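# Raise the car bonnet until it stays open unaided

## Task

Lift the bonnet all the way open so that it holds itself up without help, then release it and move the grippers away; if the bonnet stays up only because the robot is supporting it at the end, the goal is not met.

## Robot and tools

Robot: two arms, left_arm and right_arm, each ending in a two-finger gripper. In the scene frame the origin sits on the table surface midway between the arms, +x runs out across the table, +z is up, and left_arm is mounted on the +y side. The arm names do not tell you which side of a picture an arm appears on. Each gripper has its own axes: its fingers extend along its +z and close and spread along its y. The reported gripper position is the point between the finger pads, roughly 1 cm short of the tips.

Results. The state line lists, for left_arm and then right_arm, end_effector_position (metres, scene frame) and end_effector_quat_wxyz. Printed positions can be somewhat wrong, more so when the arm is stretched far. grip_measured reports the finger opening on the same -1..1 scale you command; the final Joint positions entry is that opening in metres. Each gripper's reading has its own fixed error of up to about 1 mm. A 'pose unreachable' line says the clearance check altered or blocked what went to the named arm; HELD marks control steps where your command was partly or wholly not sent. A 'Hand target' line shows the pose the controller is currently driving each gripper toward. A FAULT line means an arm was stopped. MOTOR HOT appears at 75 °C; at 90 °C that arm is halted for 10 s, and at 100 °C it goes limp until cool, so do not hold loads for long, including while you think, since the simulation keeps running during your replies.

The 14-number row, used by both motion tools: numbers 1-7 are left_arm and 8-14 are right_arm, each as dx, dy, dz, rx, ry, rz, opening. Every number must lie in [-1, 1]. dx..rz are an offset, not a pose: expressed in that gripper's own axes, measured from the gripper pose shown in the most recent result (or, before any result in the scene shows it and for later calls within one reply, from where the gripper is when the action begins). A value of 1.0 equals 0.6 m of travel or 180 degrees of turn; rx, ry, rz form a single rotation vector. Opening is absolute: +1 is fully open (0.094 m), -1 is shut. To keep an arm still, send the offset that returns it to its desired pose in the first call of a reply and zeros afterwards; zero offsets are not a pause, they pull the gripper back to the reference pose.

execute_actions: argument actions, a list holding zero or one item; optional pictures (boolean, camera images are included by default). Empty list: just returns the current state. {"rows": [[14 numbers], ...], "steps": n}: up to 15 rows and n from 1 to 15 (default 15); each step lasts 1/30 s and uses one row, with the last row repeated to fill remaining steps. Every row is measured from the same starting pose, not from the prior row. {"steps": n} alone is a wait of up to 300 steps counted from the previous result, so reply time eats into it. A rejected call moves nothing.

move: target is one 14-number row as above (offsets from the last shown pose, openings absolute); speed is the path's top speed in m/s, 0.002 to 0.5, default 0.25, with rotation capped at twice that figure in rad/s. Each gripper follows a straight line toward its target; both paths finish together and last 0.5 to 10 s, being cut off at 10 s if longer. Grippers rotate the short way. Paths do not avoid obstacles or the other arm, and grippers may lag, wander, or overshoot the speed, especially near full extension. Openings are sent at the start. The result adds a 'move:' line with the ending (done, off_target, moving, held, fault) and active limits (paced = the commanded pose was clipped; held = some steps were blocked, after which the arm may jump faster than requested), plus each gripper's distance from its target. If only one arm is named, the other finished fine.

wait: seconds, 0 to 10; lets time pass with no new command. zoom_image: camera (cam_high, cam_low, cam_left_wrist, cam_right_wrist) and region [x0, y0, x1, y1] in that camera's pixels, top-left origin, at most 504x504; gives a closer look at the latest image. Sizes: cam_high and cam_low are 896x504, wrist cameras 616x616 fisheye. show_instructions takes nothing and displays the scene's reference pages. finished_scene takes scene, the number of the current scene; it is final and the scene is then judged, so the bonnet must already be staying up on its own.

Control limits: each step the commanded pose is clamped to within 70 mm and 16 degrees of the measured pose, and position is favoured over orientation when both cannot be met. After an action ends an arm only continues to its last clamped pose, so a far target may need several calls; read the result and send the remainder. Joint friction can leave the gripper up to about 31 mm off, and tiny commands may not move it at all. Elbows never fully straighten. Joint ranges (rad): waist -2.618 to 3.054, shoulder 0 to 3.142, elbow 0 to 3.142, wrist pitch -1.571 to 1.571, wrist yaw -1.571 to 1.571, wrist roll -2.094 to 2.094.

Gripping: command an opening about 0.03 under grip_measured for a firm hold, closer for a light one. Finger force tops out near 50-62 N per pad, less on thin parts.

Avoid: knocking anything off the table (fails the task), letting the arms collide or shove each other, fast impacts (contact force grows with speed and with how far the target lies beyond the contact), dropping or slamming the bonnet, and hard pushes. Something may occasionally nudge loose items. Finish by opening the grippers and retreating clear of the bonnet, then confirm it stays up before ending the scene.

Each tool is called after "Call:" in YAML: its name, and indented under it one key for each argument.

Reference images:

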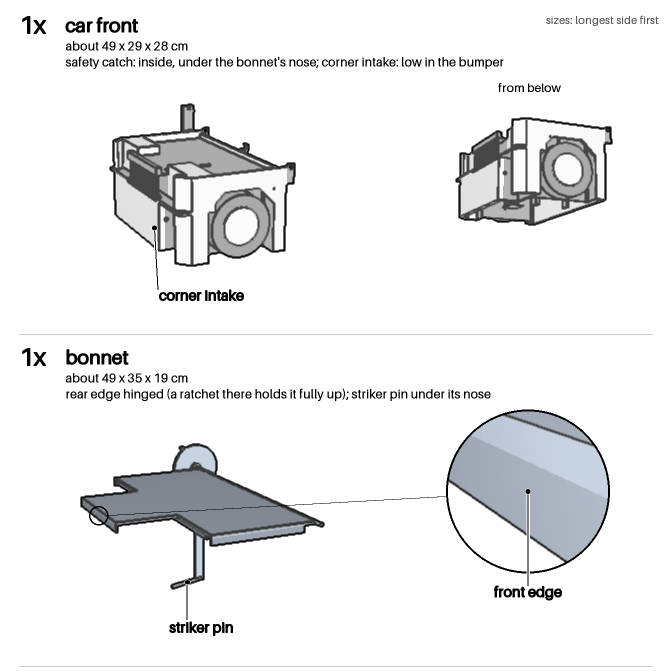

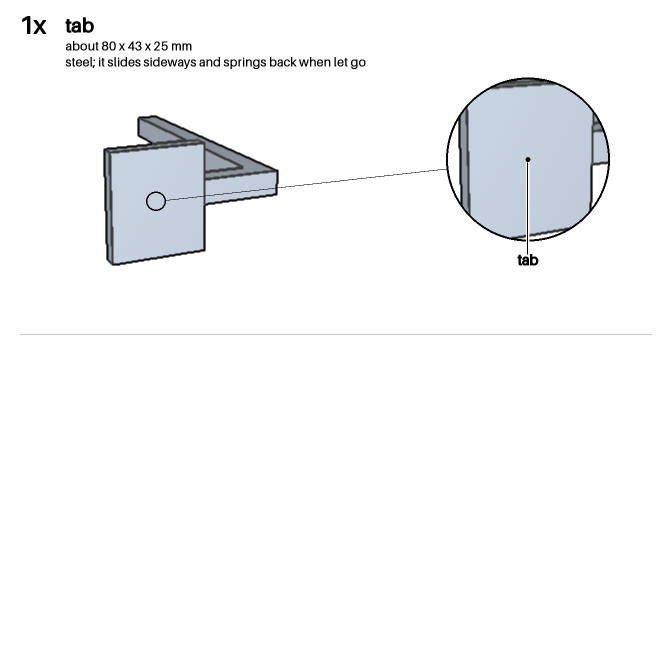

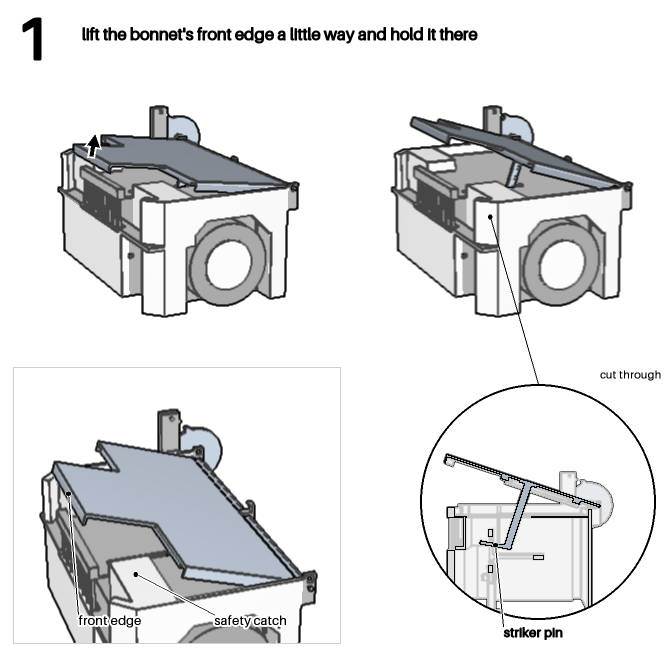

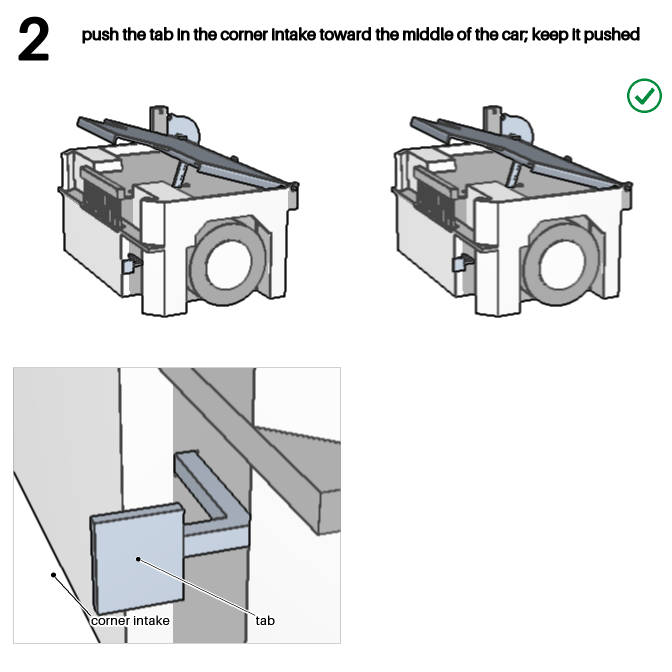

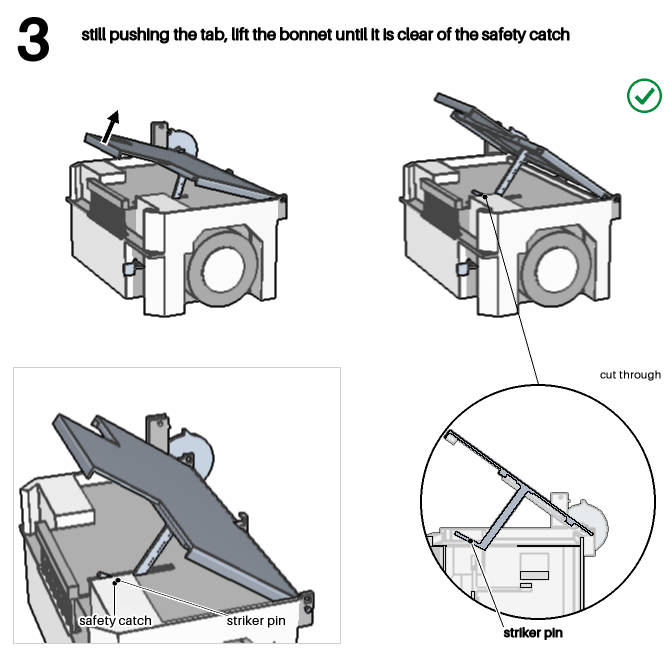

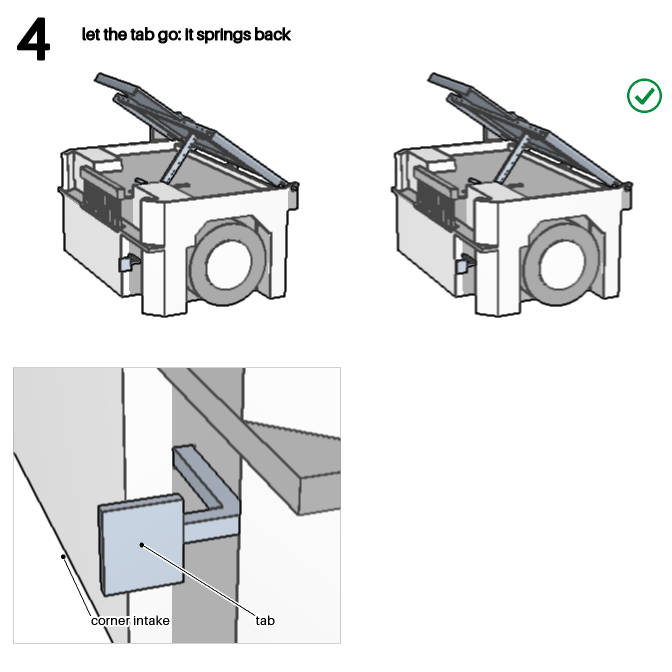

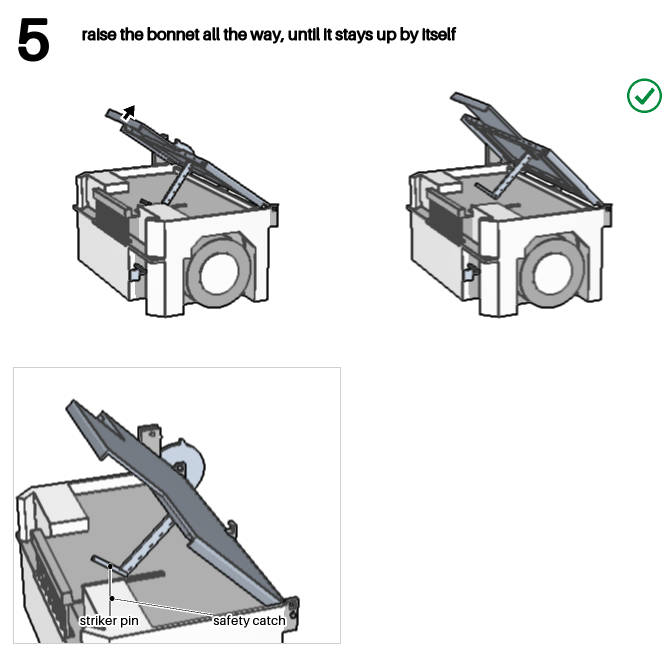

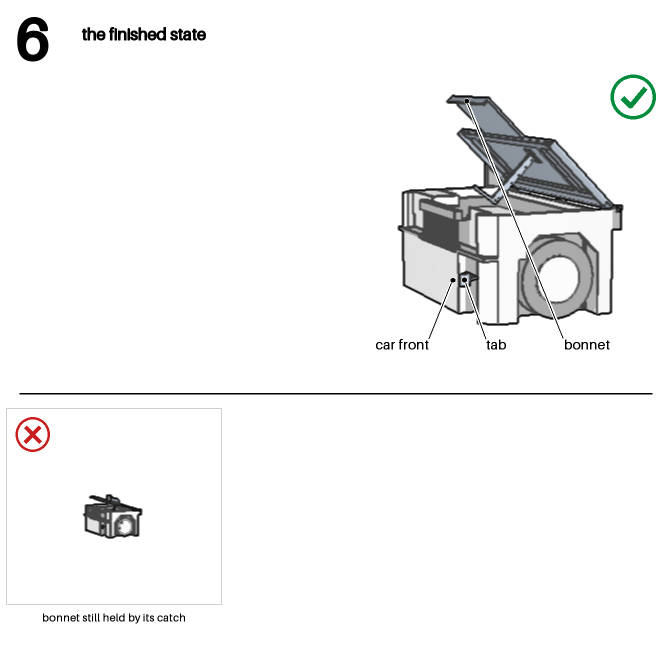

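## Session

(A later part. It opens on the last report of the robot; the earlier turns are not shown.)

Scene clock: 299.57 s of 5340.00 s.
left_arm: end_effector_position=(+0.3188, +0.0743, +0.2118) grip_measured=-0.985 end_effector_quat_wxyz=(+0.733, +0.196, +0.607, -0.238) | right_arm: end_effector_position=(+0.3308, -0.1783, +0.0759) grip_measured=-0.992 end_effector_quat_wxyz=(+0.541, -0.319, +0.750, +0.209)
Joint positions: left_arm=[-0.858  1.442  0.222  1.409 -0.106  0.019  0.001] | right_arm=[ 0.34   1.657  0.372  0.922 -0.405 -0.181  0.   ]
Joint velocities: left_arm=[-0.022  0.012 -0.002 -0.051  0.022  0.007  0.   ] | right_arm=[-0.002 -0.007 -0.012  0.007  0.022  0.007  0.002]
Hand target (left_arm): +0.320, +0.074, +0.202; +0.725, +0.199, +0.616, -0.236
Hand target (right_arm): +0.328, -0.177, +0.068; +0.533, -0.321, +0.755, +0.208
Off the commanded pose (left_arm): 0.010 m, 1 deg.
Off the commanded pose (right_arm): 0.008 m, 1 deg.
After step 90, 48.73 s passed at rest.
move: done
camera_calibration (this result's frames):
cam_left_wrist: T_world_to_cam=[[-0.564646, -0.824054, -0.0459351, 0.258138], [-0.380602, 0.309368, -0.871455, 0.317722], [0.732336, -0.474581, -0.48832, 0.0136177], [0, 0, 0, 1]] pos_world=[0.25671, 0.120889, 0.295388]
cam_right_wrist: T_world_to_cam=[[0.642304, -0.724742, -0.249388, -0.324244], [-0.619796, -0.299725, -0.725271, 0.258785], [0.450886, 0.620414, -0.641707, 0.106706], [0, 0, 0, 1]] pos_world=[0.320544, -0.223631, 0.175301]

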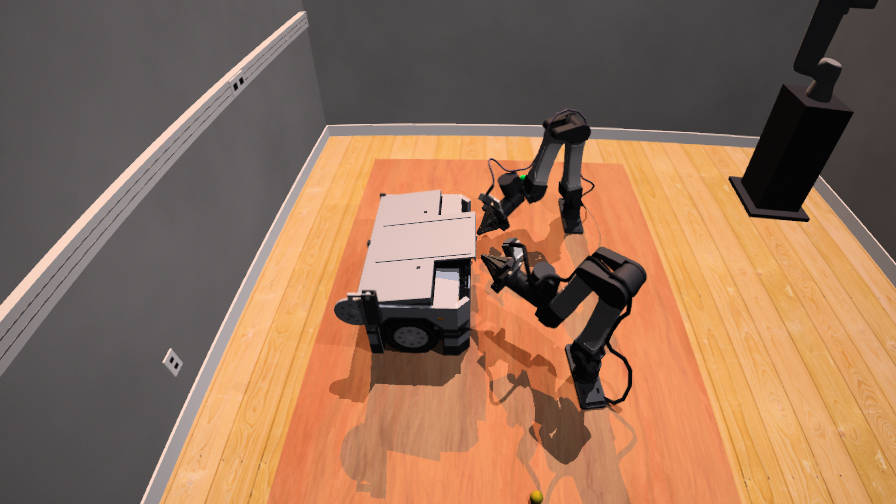

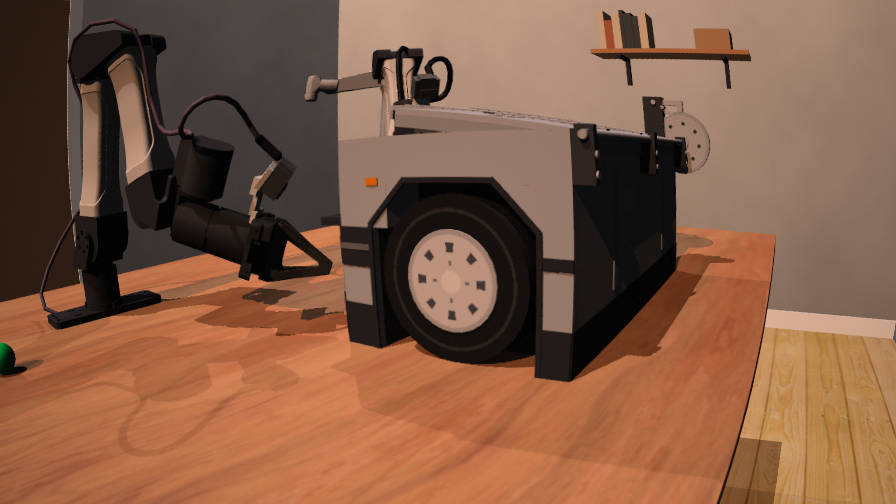

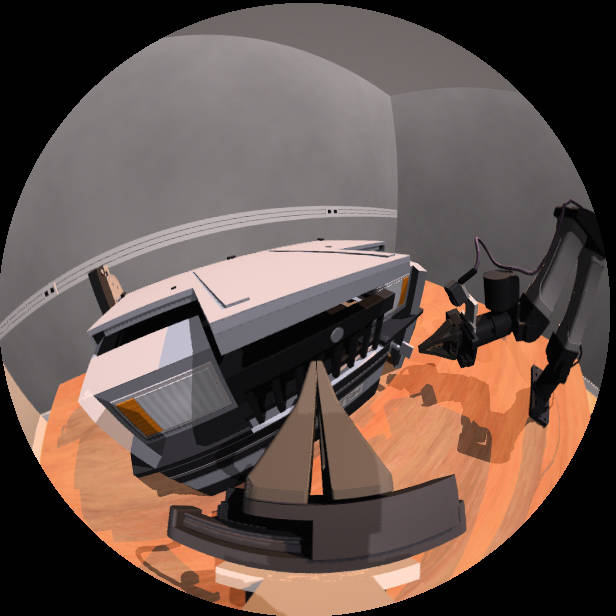

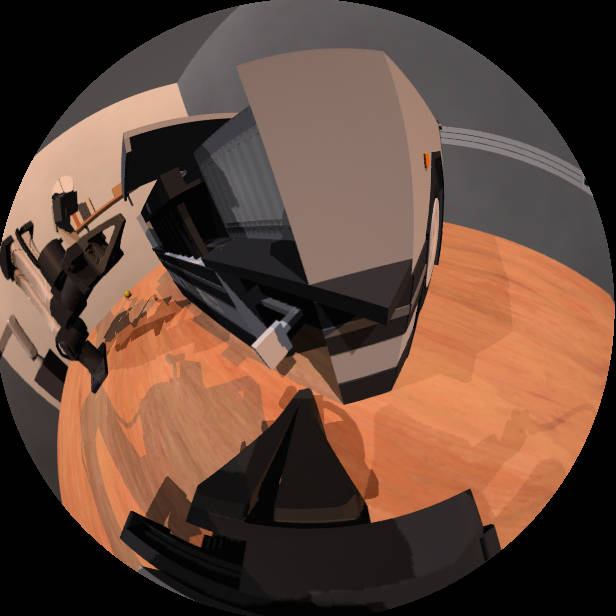

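Call:
move:
  target: [0.0097,0.001,0.0603,0,0,0,-1, -0.0198,0.0072,0.0362,0,0,0,-1]
  speed: 0.05

Scene clock: 312.27 s of 5340.00 s.
left_arm: end_effector_position=(+0.3433, +0.0562, +0.2133) grip_measured=-0.985 end_effector_quat_wxyz=(+0.733, +0.196, +0.607, -0.236) | right_arm: end_effector_position=(+0.3419, -0.1614, +0.0848) grip_measured=-0.992 end_effector_quat_wxyz=(+0.550, -0.320, +0.742, +0.209)
Joint positions: left_arm=[-0.847  1.561  0.337  1.412 -0.097  0.019  0.001] | right_arm=[ 0.387  1.686  0.434  0.917 -0.363 -0.167  0.   ]
Joint velocities: left_arm=[ 0.007 -0.002  0.012 -0.037 -0.037  0.037  0.   ] | right_arm=[ 0.017 -0.012 -0.027  0.007 -0.022  0.022 -0.   ]
Hand target (left_arm): +0.349, +0.054, +0.213; +0.732, +0.197, +0.607, -0.238
Hand target (right_arm): +0.345, -0.158, +0.080; +0.541, -0.318, +0.749, +0.210
Off the commanded pose (left_arm): 0.006 m, 0 deg.
Off the commanded pose (right_arm): 0.007 m, 1 deg.
After step 90, 8.70 s passed at rest.
move: done
camera_calibration (this result's frames):
cam_left_wrist: T_world_to_cam=[[-0.562299, -0.825564, -0.047591, 0.256719], [-0.381057, 0.309759, -0.871117, 0.333952], [0.733904, -0.471693, -0.488764, -0.0128218], [0, 0, 0, 1]] pos_world=[0.281018, 0.102445, 0.296862]
cam_right_wrist: T_world_to_cam=[[0.650044, -0.721251, -0.239249, -0.319804], [-0.602432, -0.297235, -0.740761, 0.272982], [0.463162, 0.625659, -0.62772, 0.0923346], [0, 0, 0, 1]] pos_world=[0.329574, -0.207289, 0.183662]

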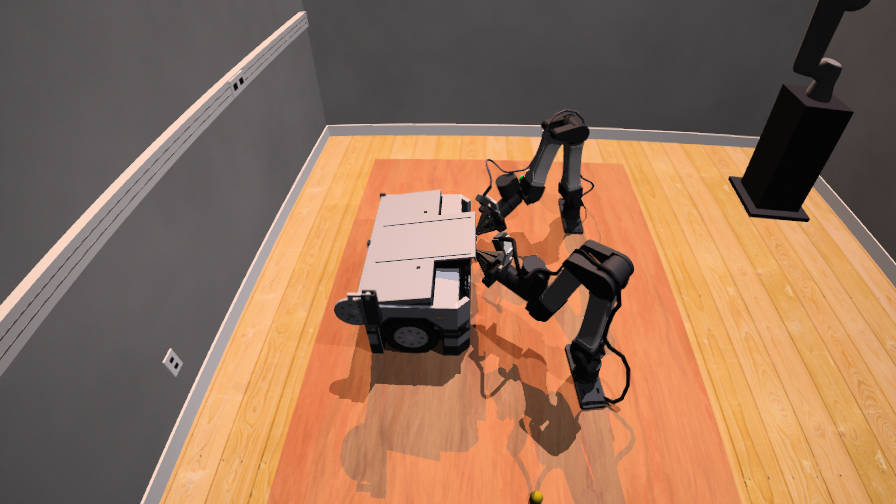

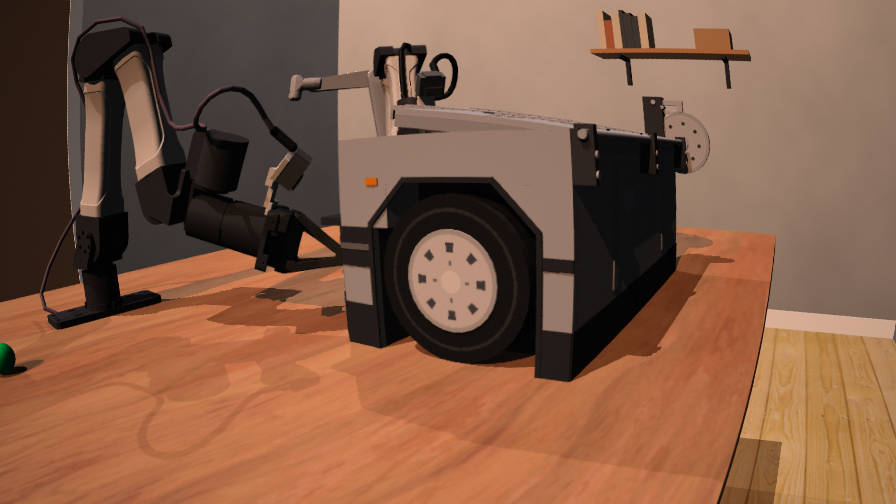

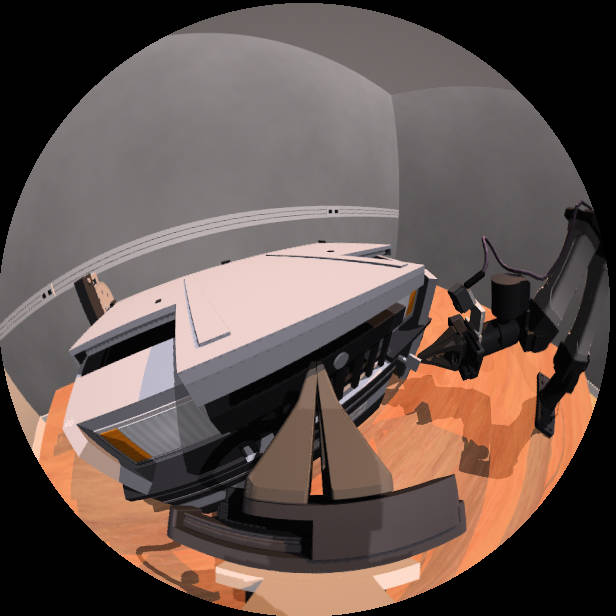

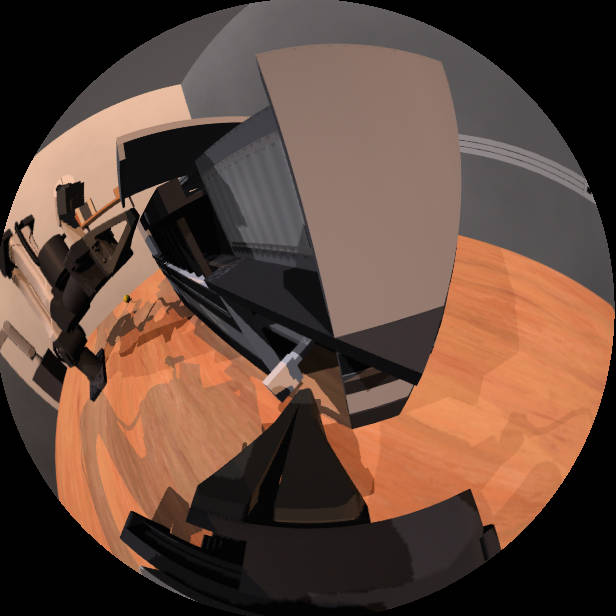

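Call:
zoom_image:
  camera: "cam_right_wrist"
  region: [70, 120, 220, 290]

Call:
zoom_image:
  camera: "cam_left_wrist"
  region: [250, 300, 480, 440]

Region (70, 120, 220, 290) of cam_right_wrist's 616x616 image, scaled by 2.965, with more detail than that image has; it fills the left 445 columns of this view, and the rest is white.

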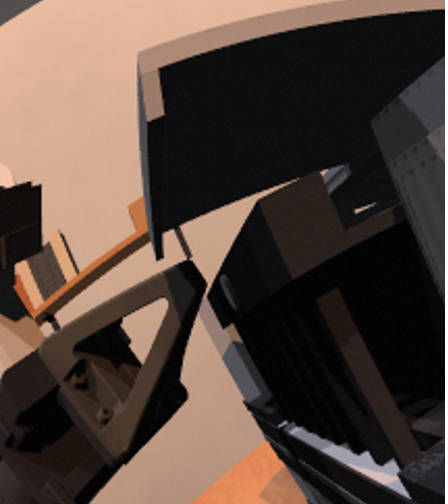

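Region (250, 300, 480, 440) of cam_left_wrist's 616x616 image, scaled by 2.191, with more detail than that image has; it fills the top 307 rows of this view, and the rest is white.

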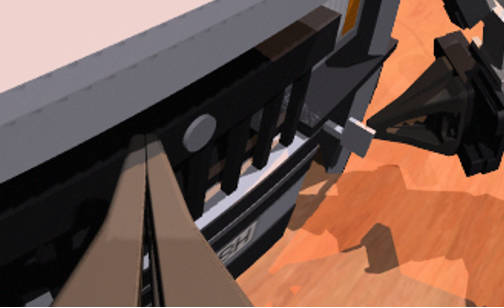

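Call:
move:
  target: [-0.0072,0.0008,0.0343,0,0,0,-1, 0.0035,-0.002,0.011,0,0,0,-1]
  speed: 0.04

Scene clock: 329.90 s of 5340.00 s.
left_arm: end_effector_position=(+0.3520, +0.0482, +0.2252) grip_measured=-0.985 end_effector_quat_wxyz=(+0.737, +0.195, +0.602, -0.238) | right_arm: end_effector_position=(+0.3430, -0.1613, +0.0817) grip_measured=-0.992 end_effector_quat_wxyz=(+0.550, -0.320, +0.743, +0.208)
Joint positions: left_arm=[-0.847  1.561  0.397  1.365 -0.096  0.019  0.001] | right_arm=[ 0.387  1.704  0.434  0.935 -0.361 -0.167  0.   ]
Joint velocities: left_arm=[ 0.007 -0.022 -0.002 -0.037  0.022  0.007 -0.001] | right_arm=[-0.012  0.007 -0.007  0.007 -0.066 -0.007  0.   ]
Hand target (left_arm): +0.359, +0.045, +0.221; +0.733, +0.196, +0.607, -0.236
Hand target (right_arm): +0.347, -0.159, +0.081; +0.550, -0.320, +0.742, +0.209
Off the commanded pose (left_arm): 0.009 m, 1 deg.
Off the commanded pose (right_arm): 0.005 m, 0 deg.
After step 90, 13.83 s passed at rest.
move: done
camera_calibration (this result's frames):
cam_left_wrist: T_world_to_cam=[[-0.562763, -0.825327, -0.0461867, 0.255448], [-0.372089, 0.302817, -0.877412, 0.348716], [0.738138, -0.47659, -0.477509, -0.0209371], [0, 0, 0, 1]] pos_world=[0.288964, 0.0952523, 0.307768]
cam_right_wrist: T_world_to_cam=[[0.64851, -0.722587, -0.23938, -0.320832], [-0.603234, -0.296051, -0.740583, 0.271774], [0.464266, 0.624678, -0.627881, 0.0893234], [0, 0, 0, 1]] pos_world=[0.330536, -0.207169, 0.180554]

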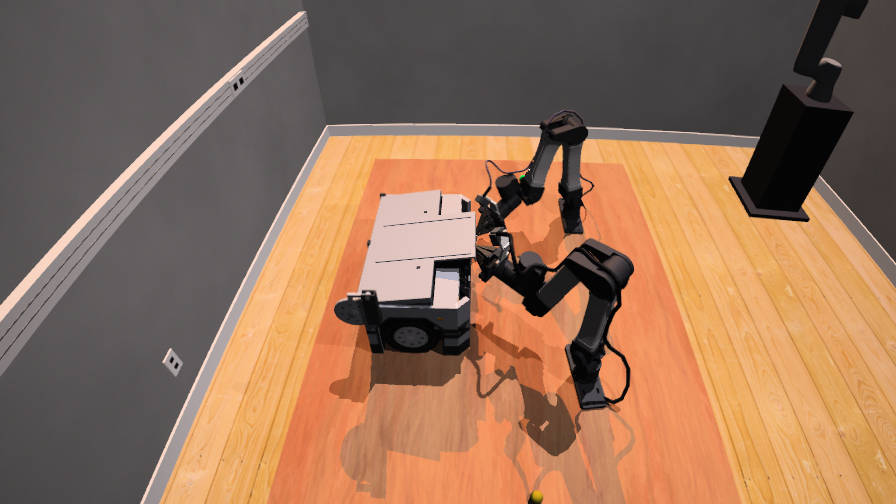

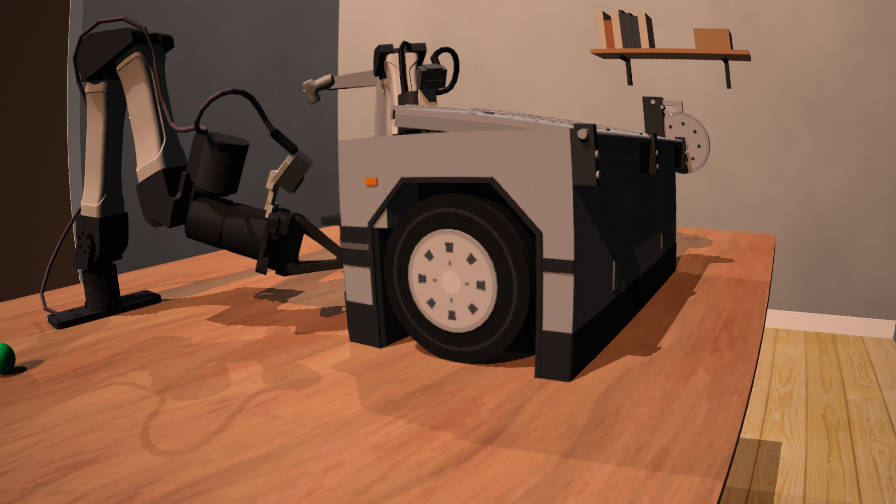

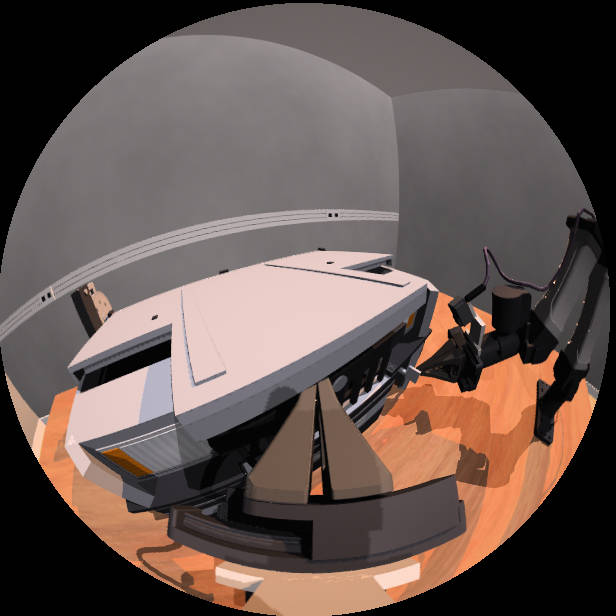

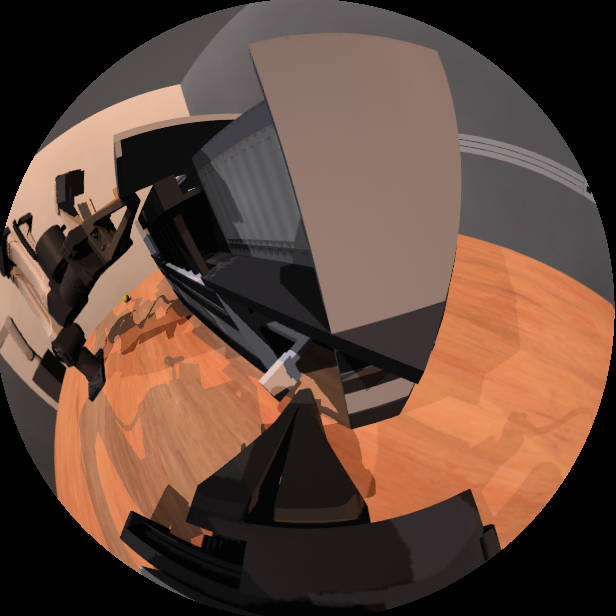

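Call:
move:
  target: [-0.0567,0.0017,0.0312,0,-0.028,0,-1, -0.0035,-0.0105,0.0125,0,0,0,-1]
  speed: 0.04

Scene clock: 338.50 s of 5340.00 s.
left_arm: end_effector_position=(+0.3571, +0.0424, +0.2243) grip_measured=-0.985 end_effector_quat_wxyz=(+0.729, +0.201, +0.610, -0.237) | right_arm: end_effector_position=(+0.3474, -0.1603, +0.0845) grip_measured=-0.992 end_effector_quat_wxyz=(+0.554, -0.319, +0.740, +0.209)
Joint positions: left_arm=[-0.847  1.561  0.429  1.308 -0.09   0.019  0.001] | right_arm=[ 0.383  1.713  0.45   0.937 -0.365 -0.167  0.   ]
Joint velocities: left_arm=[-0.002 -0.017  0.002  0.11  -0.022 -0.022  0.   ] | right_arm=[ 0.002  0.002  0.012  0.051 -0.051  0.051 -0.001]
Hand target (left_arm): +0.360, +0.044, +0.261; +0.762, +0.184, +0.569, -0.246
Hand target (right_arm): +0.353, -0.161, +0.082; +0.551, -0.320, +0.743, +0.208
Off the commanded pose (left_arm): 0.038 m, 6 deg.
Off the commanded pose (right_arm): 0.006 m, 1 deg.
After step 90, 4.23 s passed at rest.
move: off_target (left_arm)
camera_calibration (this result's frames):
cam_left_wrist: T_world_to_cam=[[-0.568559, -0.821101, -0.0503307, 0.25623], [-0.38575, 0.320145, -0.865277, 0.352995], [0.726593, -0.472546, -0.498762, -0.019192], [0, 0, 0, 1]] pos_world=[0.295795, 0.0883123, 0.308762]
cam_right_wrist: T_world_to_cam=[[0.650548, -0.721377, -0.237494, -0.323044], [-0.597223, -0.292737, -0.746746, 0.275809], [0.469162, 0.627631, -0.621262, 0.0866015], [0, 0, 0, 1]] pos_world=[0.334245, -0.206651, 0.18304]

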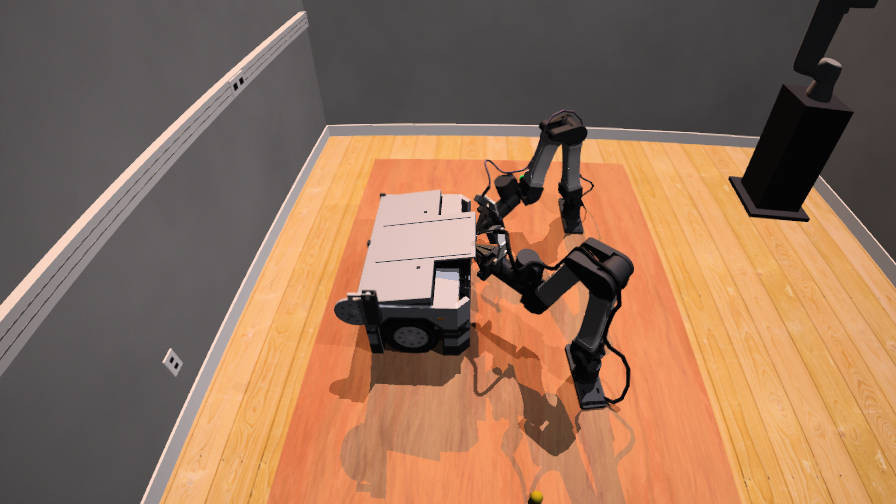

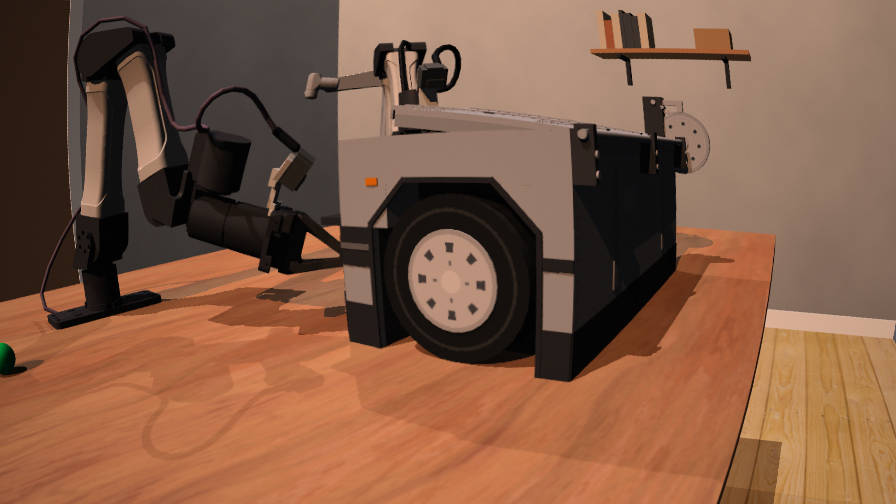

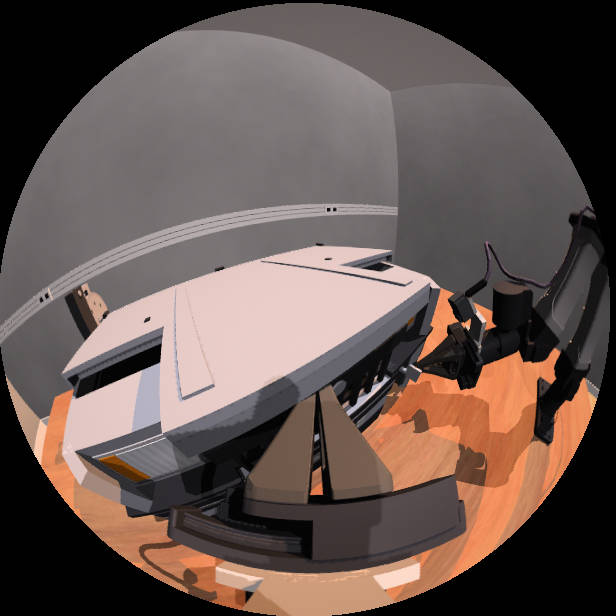

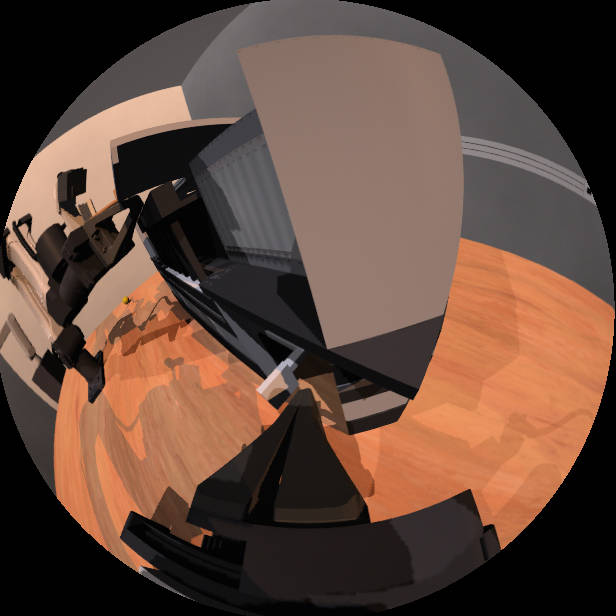

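Call:
execute_actions:
  actions:
    - {"rows": [[-0.0625,0.005,0.0143,0,-0.036,0,-1, 0,0,0,0,0,0,-1],[-0.0651,0.0049,0.0153,0,-0.0377,0,-1, 0,0,0,0,0,0,-1],[-0.0678,0.0046,0.0164,0,-0.039,0,-1, 0,0,0,0,0,0,-1],[-0.0704,0.0044,0.0174,0,-0.0403,0,-1, 0,0,0,0,0,0,-1],[-0.0731,0.0042,0.0185,0,-0.0417,0,-1, 0,0,0,0,0,0,-1],[-0.0758,0.004,0.0195,0,-0.043,0,-1, 0,0,0,0,0,0,-1],[-0.0784,0.0038,0.0206,0,-0.0443,0,-1, 0,0,0,0,0,0,-1],[-0.0811,0.0035,0.0216,0,-0.0457,0,-1, 0,0,0,0,0,0,-1],[-0.0837,0.0033,0.0227,0,-0.047,0,-1, 0,0,0,0,0,0,-1],[-0.0864,0.0031,0.0237,0,-0.0483,0,-1, 0,0,0,0,0,0,-1],[-0.0891,0.0029,0.0248,0,-0.0497,0,-1, 0,0,0,0,0,0,-1],[-0.0917,0.0027,0.0258,0,-0.051,0,-1, 0,0,0,0,0,0,-1],[-0.0944,0.0024,0.0269,0,-0.0523,0,-1, 0,0,0,0,0,0,-1],[-0.097,0.0022,0.0279,0,-0.0537,0,-1, 0,0,0,0,0,0,-1],[-0.0997,0.002,0.029,0,-0.055,0,-1, 0,0,0,0,0,0,-1]], "steps": 15}
  pictures: false

Call:
wait:
  seconds: 0.5

Scene clock: 367.90 s of 5340.00 s.
left_arm: end_effector_position=(+0.3587, +0.0384, +0.2260) grip_measured=-0.985 end_effector_quat_wxyz=(+0.726, +0.206, +0.610, -0.240) | right_arm: end_effector_position=(+0.3474, -0.1603, +0.0845) grip_measured=-0.992 end_effector_quat_wxyz=(+0.554, -0.319, +0.740, +0.209)
Joint positions: left_arm=[-0.846  1.561  0.447  1.285 -0.077  0.02   0.001] | right_arm=[ 0.383  1.713  0.45   0.937 -0.365 -0.167  0.   ]
Joint velocities: left_arm=[-0.002 -0.002  0.037 -0.037 -0.007 -0.066  0.001] | right_arm=[-0.007 -0.007  0.002 -0.022  0.037  0.022  0.001]
Hand target (left_arm): +0.359, +0.042, +0.284; +0.778, +0.180, +0.545, -0.253
Hand target (right_arm): +0.347, -0.160, +0.085; +0.554, -0.319, +0.740, +0.209
Off the commanded pose (left_arm): 0.060 m, 10 deg.
Off the commanded pose (right_arm): 0.000 m, 0 deg.
Steps of this call (steps 1 to 90: nothing new was sent; then 25.90 s passed at rest; steps 91 to 105: all 15 steps of this action). Readings (end_effector_position):
91: left_arm (+0.3570, +0.0423, +0.2243) | right_arm (+0.3474, -0.1603, +0.0845)
92: left_arm (+0.3570, +0.0423, +0.2243) | right_arm (+0.3474, -0.1603, +0.0845)
94: left_arm (+0.3569, +0.0422, +0.2243) | right_arm (+0.3474, -0.1603, +0.0845)
98: left_arm (+0.3571, +0.0420, +0.2247) | right_arm (+0.3474, -0.1603, +0.0845)
105: the state above

Scene clock: 368.40 s of 5340.00 s.
left_arm: end_effector_position=(+0.3590, +0.0375, +0.2262) grip_measured=-0.985 end_effector_quat_wxyz=(+0.726, +0.207, +0.611, -0.240) | right_arm: end_effector_position=(+0.3474, -0.1603, +0.0845) grip_measured=-0.992 end_effector_quat_wxyz=(+0.554, -0.319, +0.740, +0.209)
Joint positions: left_arm=[-0.846  1.561  0.451  1.279 -0.075  0.02   0.001] | right_arm=[ 0.383  1.713  0.45   0.937 -0.365 -0.167  0.   ]
Joint velocities: left_arm=[-0.007  0.017  0.002 -0.037  0.022 -0.007 -0.001] | right_arm=[ 0.002 -0.007  0.007  0.007 -0.037  0.007 -0.001]
Hand target (left_arm): +0.359, +0.042, +0.284; +0.778, +0.180, +0.545, -0.253
Hand target (right_arm): +0.347, -0.160, +0.085; +0.554, -0.319, +0.740, +0.209
Off the commanded pose (left_arm): 0.060 m, 10 deg.
Off the commanded pose (right_arm): 0.000 m, 0 deg.
Steps of this call (steps 1 to 15: nothing new was sent). Readings (end_effector_position):
1: left_arm (+0.3589, +0.0381, +0.2260) | right_arm (+0.3474, -0.1603, +0.0845)
2: left_arm (+0.3590, +0.0378, +0.2261) | right_arm (+0.3474, -0.1603, +0.0845)
4: left_arm (+0.3590, +0.0376, +0.2262) | right_arm (+0.3474, -0.1603, +0.0845)
8: left_arm (+0.3590, +0.0375, +0.2262) | right_arm (+0.3474, -0.1603, +0.0845)
15: the state above
camera_calibration (this result's frames):
cam_left_wrist: T_world_to_cam=[[-0.580486, -0.812421, -0.0548419, 0.258414], [-0.383117, 0.331931, -0.861999, 0.354889], [0.71851, -0.479368, -0.503934, -0.0176238], [0, 0, 0, 1]] pos_world=[0.298633, 0.0836938, 0.311205]
cam_right_wrist: T_world_to_cam=[[0.650797, -0.721115, -0.237606, -0.323014], [-0.597151, -0.292869, -0.746752, 0.275757], [0.468906, 0.627871, -0.621213, 0.0867191], [0, 0, 0, 1]] pos_world=[0.334222, -0.206618, 0.183043]

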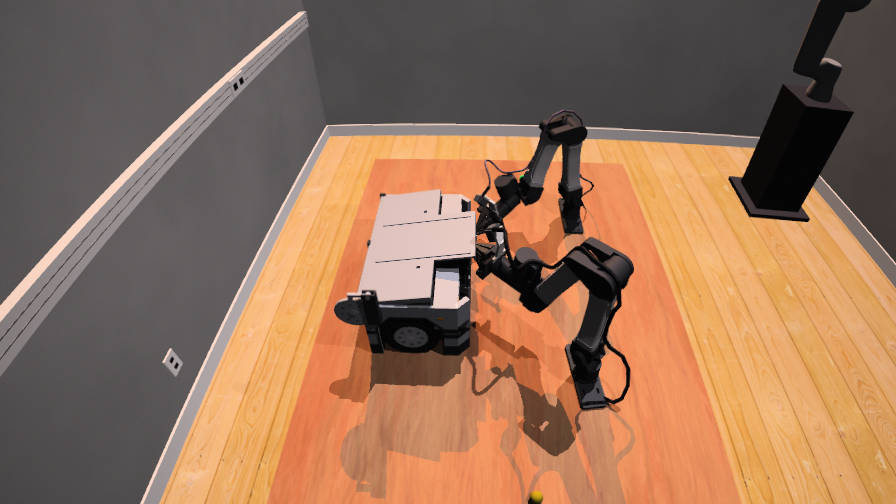

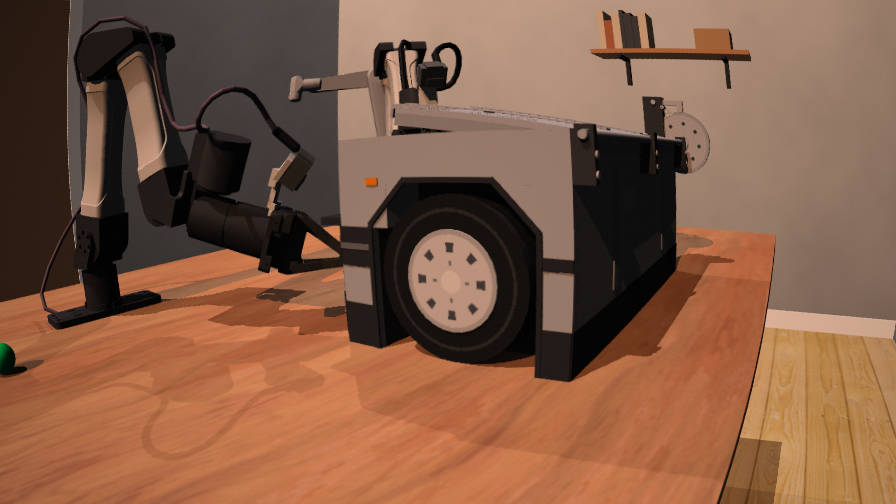

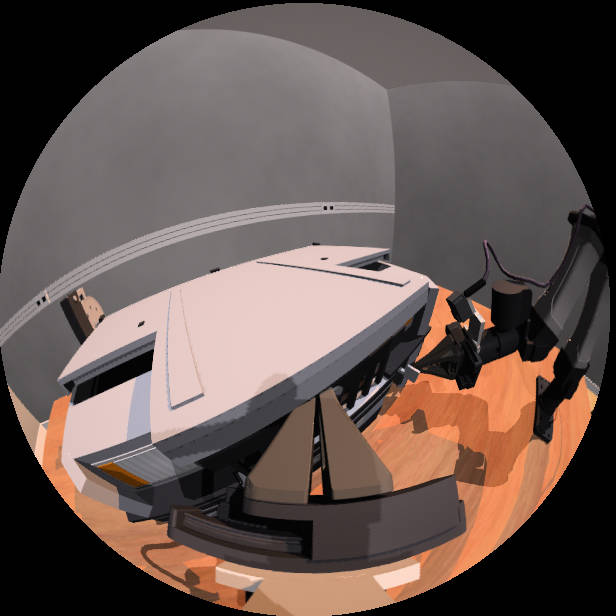

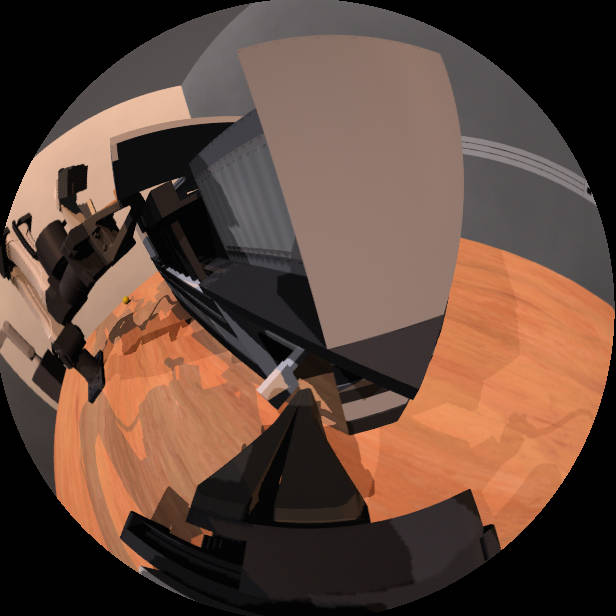

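Call:
zoom_image:
  camera: "cam_low"
  region: [370, 60, 730, 200]

Call:
zoom_image:
  camera: "cam_right_wrist"
  region: [70, 110, 220, 280]

Region (370, 60, 730, 200) of cam_low's 896x504 image, scaled by 1.400, with more detail than that image has.

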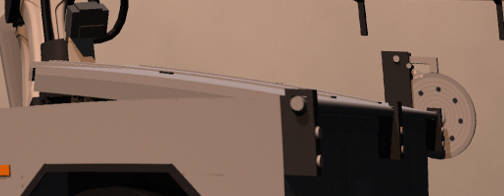

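Region (70, 110, 220, 280) of cam_right_wrist's 616x616 image, scaled by 2.965, with more detail than that image has; it fills the left 445 columns of this view, and the rest is white.

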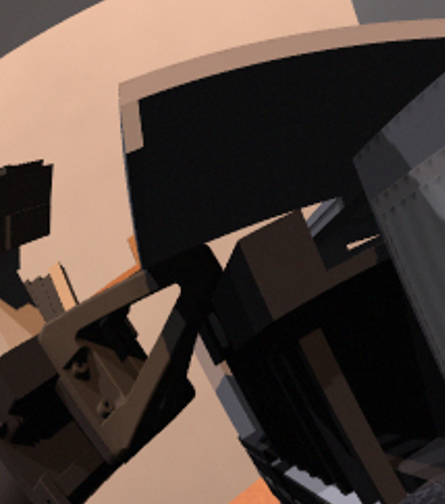

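Call:
execute_actions:
  actions:
    - {"rows": [[-0.0975,0.006,0.0117,0,-0.059,0,-1, 0,0,0,0,0,0,-1],[-0.099,0.006,0.0117,0,-0.061,0,-1, 0,0,0,0,0,0,-1],[-0.1005,0.0055,0.0116,0,-0.063,0,-1, 0,0,0,0,0,0,-1],[-0.102,0.0055,0.0116,0,-0.065,0,-1, 0,0,0,0,0,0,-1],[-0.1035,0.005,0.0116,0,-0.067,0,-1, 0,0,0,0,0,0,-1],[-0.105,0.005,0.0115,0,-0.069,0,-1, 0,0,0,0,0,0,-1],[-0.1065,0.0045,0.0115,0,-0.071,0,-1, 0,0,0,0,0,0,-1],[-0.108,0.0045,0.0115,0,-0.073,0,-1, 0,0,0,0,0,0,-1],[-0.1095,0.004,0.0114,0,-0.075,0,-1, 0,0,0,0,0,0,-1],[-0.111,0.004,0.0114,0,-0.077,0,-1, 0,0,0,0,0,0,-1],[-0.1125,0.0035,0.0114,0,-0.079,0,-1, 0,0,0,0,0,0,-1],[-0.114,0.0035,0.0113,0,-0.081,0,-1, 0,0,0,0,0,0,-1],[-0.1148,0.0032,0.0113,0,-0.083,0,-1, 0,0,0,0,0,0,-1]], "steps": 15}
  pictures: false

Call:
execute_actions:
  actions:
    - {"steps": 20}
  pictures: false

Scene clock: 446.83 s of 5340.00 s.
left_arm: end_effector_position=(+0.3582, +0.0373, +0.2293) grip_measured=-0.985 end_effector_quat_wxyz=(+0.729, +0.208, +0.605, -0.243) | right_arm: end_effector_position=(+0.3474, -0.1603, +0.0845) grip_measured=-0.992 end_effector_quat_wxyz=(+0.554, -0.319, +0.740, +0.209)
Joint positions: left_arm=[-0.845  1.561  0.451  1.292 -0.069  0.022  0.001] | right_arm=[ 0.383  1.713  0.45   0.937 -0.365 -0.167  0.   ]
Joint velocities: left_arm=[-0.012 -0.012 -0.002  0.081 -0.037 -0.051  0.   ] | right_arm=[ 0.007  0.012  0.002  0.007 -0.051 -0.022  0.   ]
Hand target (left_arm): +0.352, +0.045, +0.292; +0.795, +0.177, +0.517, -0.263
Hand target (right_arm): +0.347, -0.160, +0.085; +0.554, -0.319, +0.740, +0.209
Off the commanded pose (left_arm): 0.066 m, 14 deg.
Off the commanded pose (right_arm): 0.000 m, 0 deg.
Steps of this call (steps 1 to 90: nothing new was sent; then 74.93 s passed at rest; steps 91 to 105: all 15 steps of this action). Readings (end_effector_position):
91: left_arm (+0.3589, +0.0373, +0.2262) | right_arm (+0.3474, -0.1603, +0.0845)
92: left_arm (+0.3589, +0.0372, +0.2262) | right_arm (+0.3474, -0.1603, +0.0845)
94: left_arm (+0.3588, +0.0372, +0.2265) | right_arm (+0.3474, -0.1603, +0.0845)
98: left_arm (+0.3587, +0.0372, +0.2270) | right_arm (+0.3474, -0.1603, +0.0845)
105: the state above

Scene clock: 447.50 s of 5340.00 s.
left_arm: end_effector_position=(+0.3579, +0.0373, +0.2308) grip_measured=-0.985 end_effector_quat_wxyz=(+0.731, +0.208, +0.603, -0.243) | right_arm: end_effector_position=(+0.3474, -0.1603, +0.0845) grip_measured=-0.992 end_effector_quat_wxyz=(+0.554, -0.319, +0.740, +0.209)
Joint positions: left_arm=[-0.845  1.561  0.451  1.298 -0.067  0.024  0.001] | right_arm=[ 0.383  1.713  0.45   0.937 -0.365 -0.167  0.   ]
Joint velocities: left_arm=[ 0.012 -0.002 -0.012 -0.007  0.022  0.022 -0.   ] | right_arm=[ 0.002 -0.017  0.012 -0.007 -0.007  0.051 -0.   ]
Hand target (left_arm): +0.352, +0.045, +0.292; +0.795, +0.177, +0.517, -0.263
Hand target (right_arm): +0.347, -0.160, +0.085; +0.554, -0.319, +0.740, +0.209
Off the commanded pose (left_arm): 0.065 m, 14 deg.
Off the commanded pose (right_arm): 0.000 m, 0 deg.
Steps of this call (steps 1 to 20: nothing new was sent). Readings (end_effector_position):
1: left_arm (+0.3581, +0.0373, +0.2297) | right_arm (+0.3474, -0.1603, +0.0845)
2: left_arm (+0.3580, +0.0372, +0.2301) | right_arm (+0.3474, -0.1603, +0.0845)
4: left_arm (+0.3579, +0.0373, +0.2306) | right_arm (+0.3474, -0.1603, +0.0845)
8: left_arm (+0.3579, +0.0373, +0.2308) | right_arm (+0.3474, -0.1603, +0.0845)
20: the state above


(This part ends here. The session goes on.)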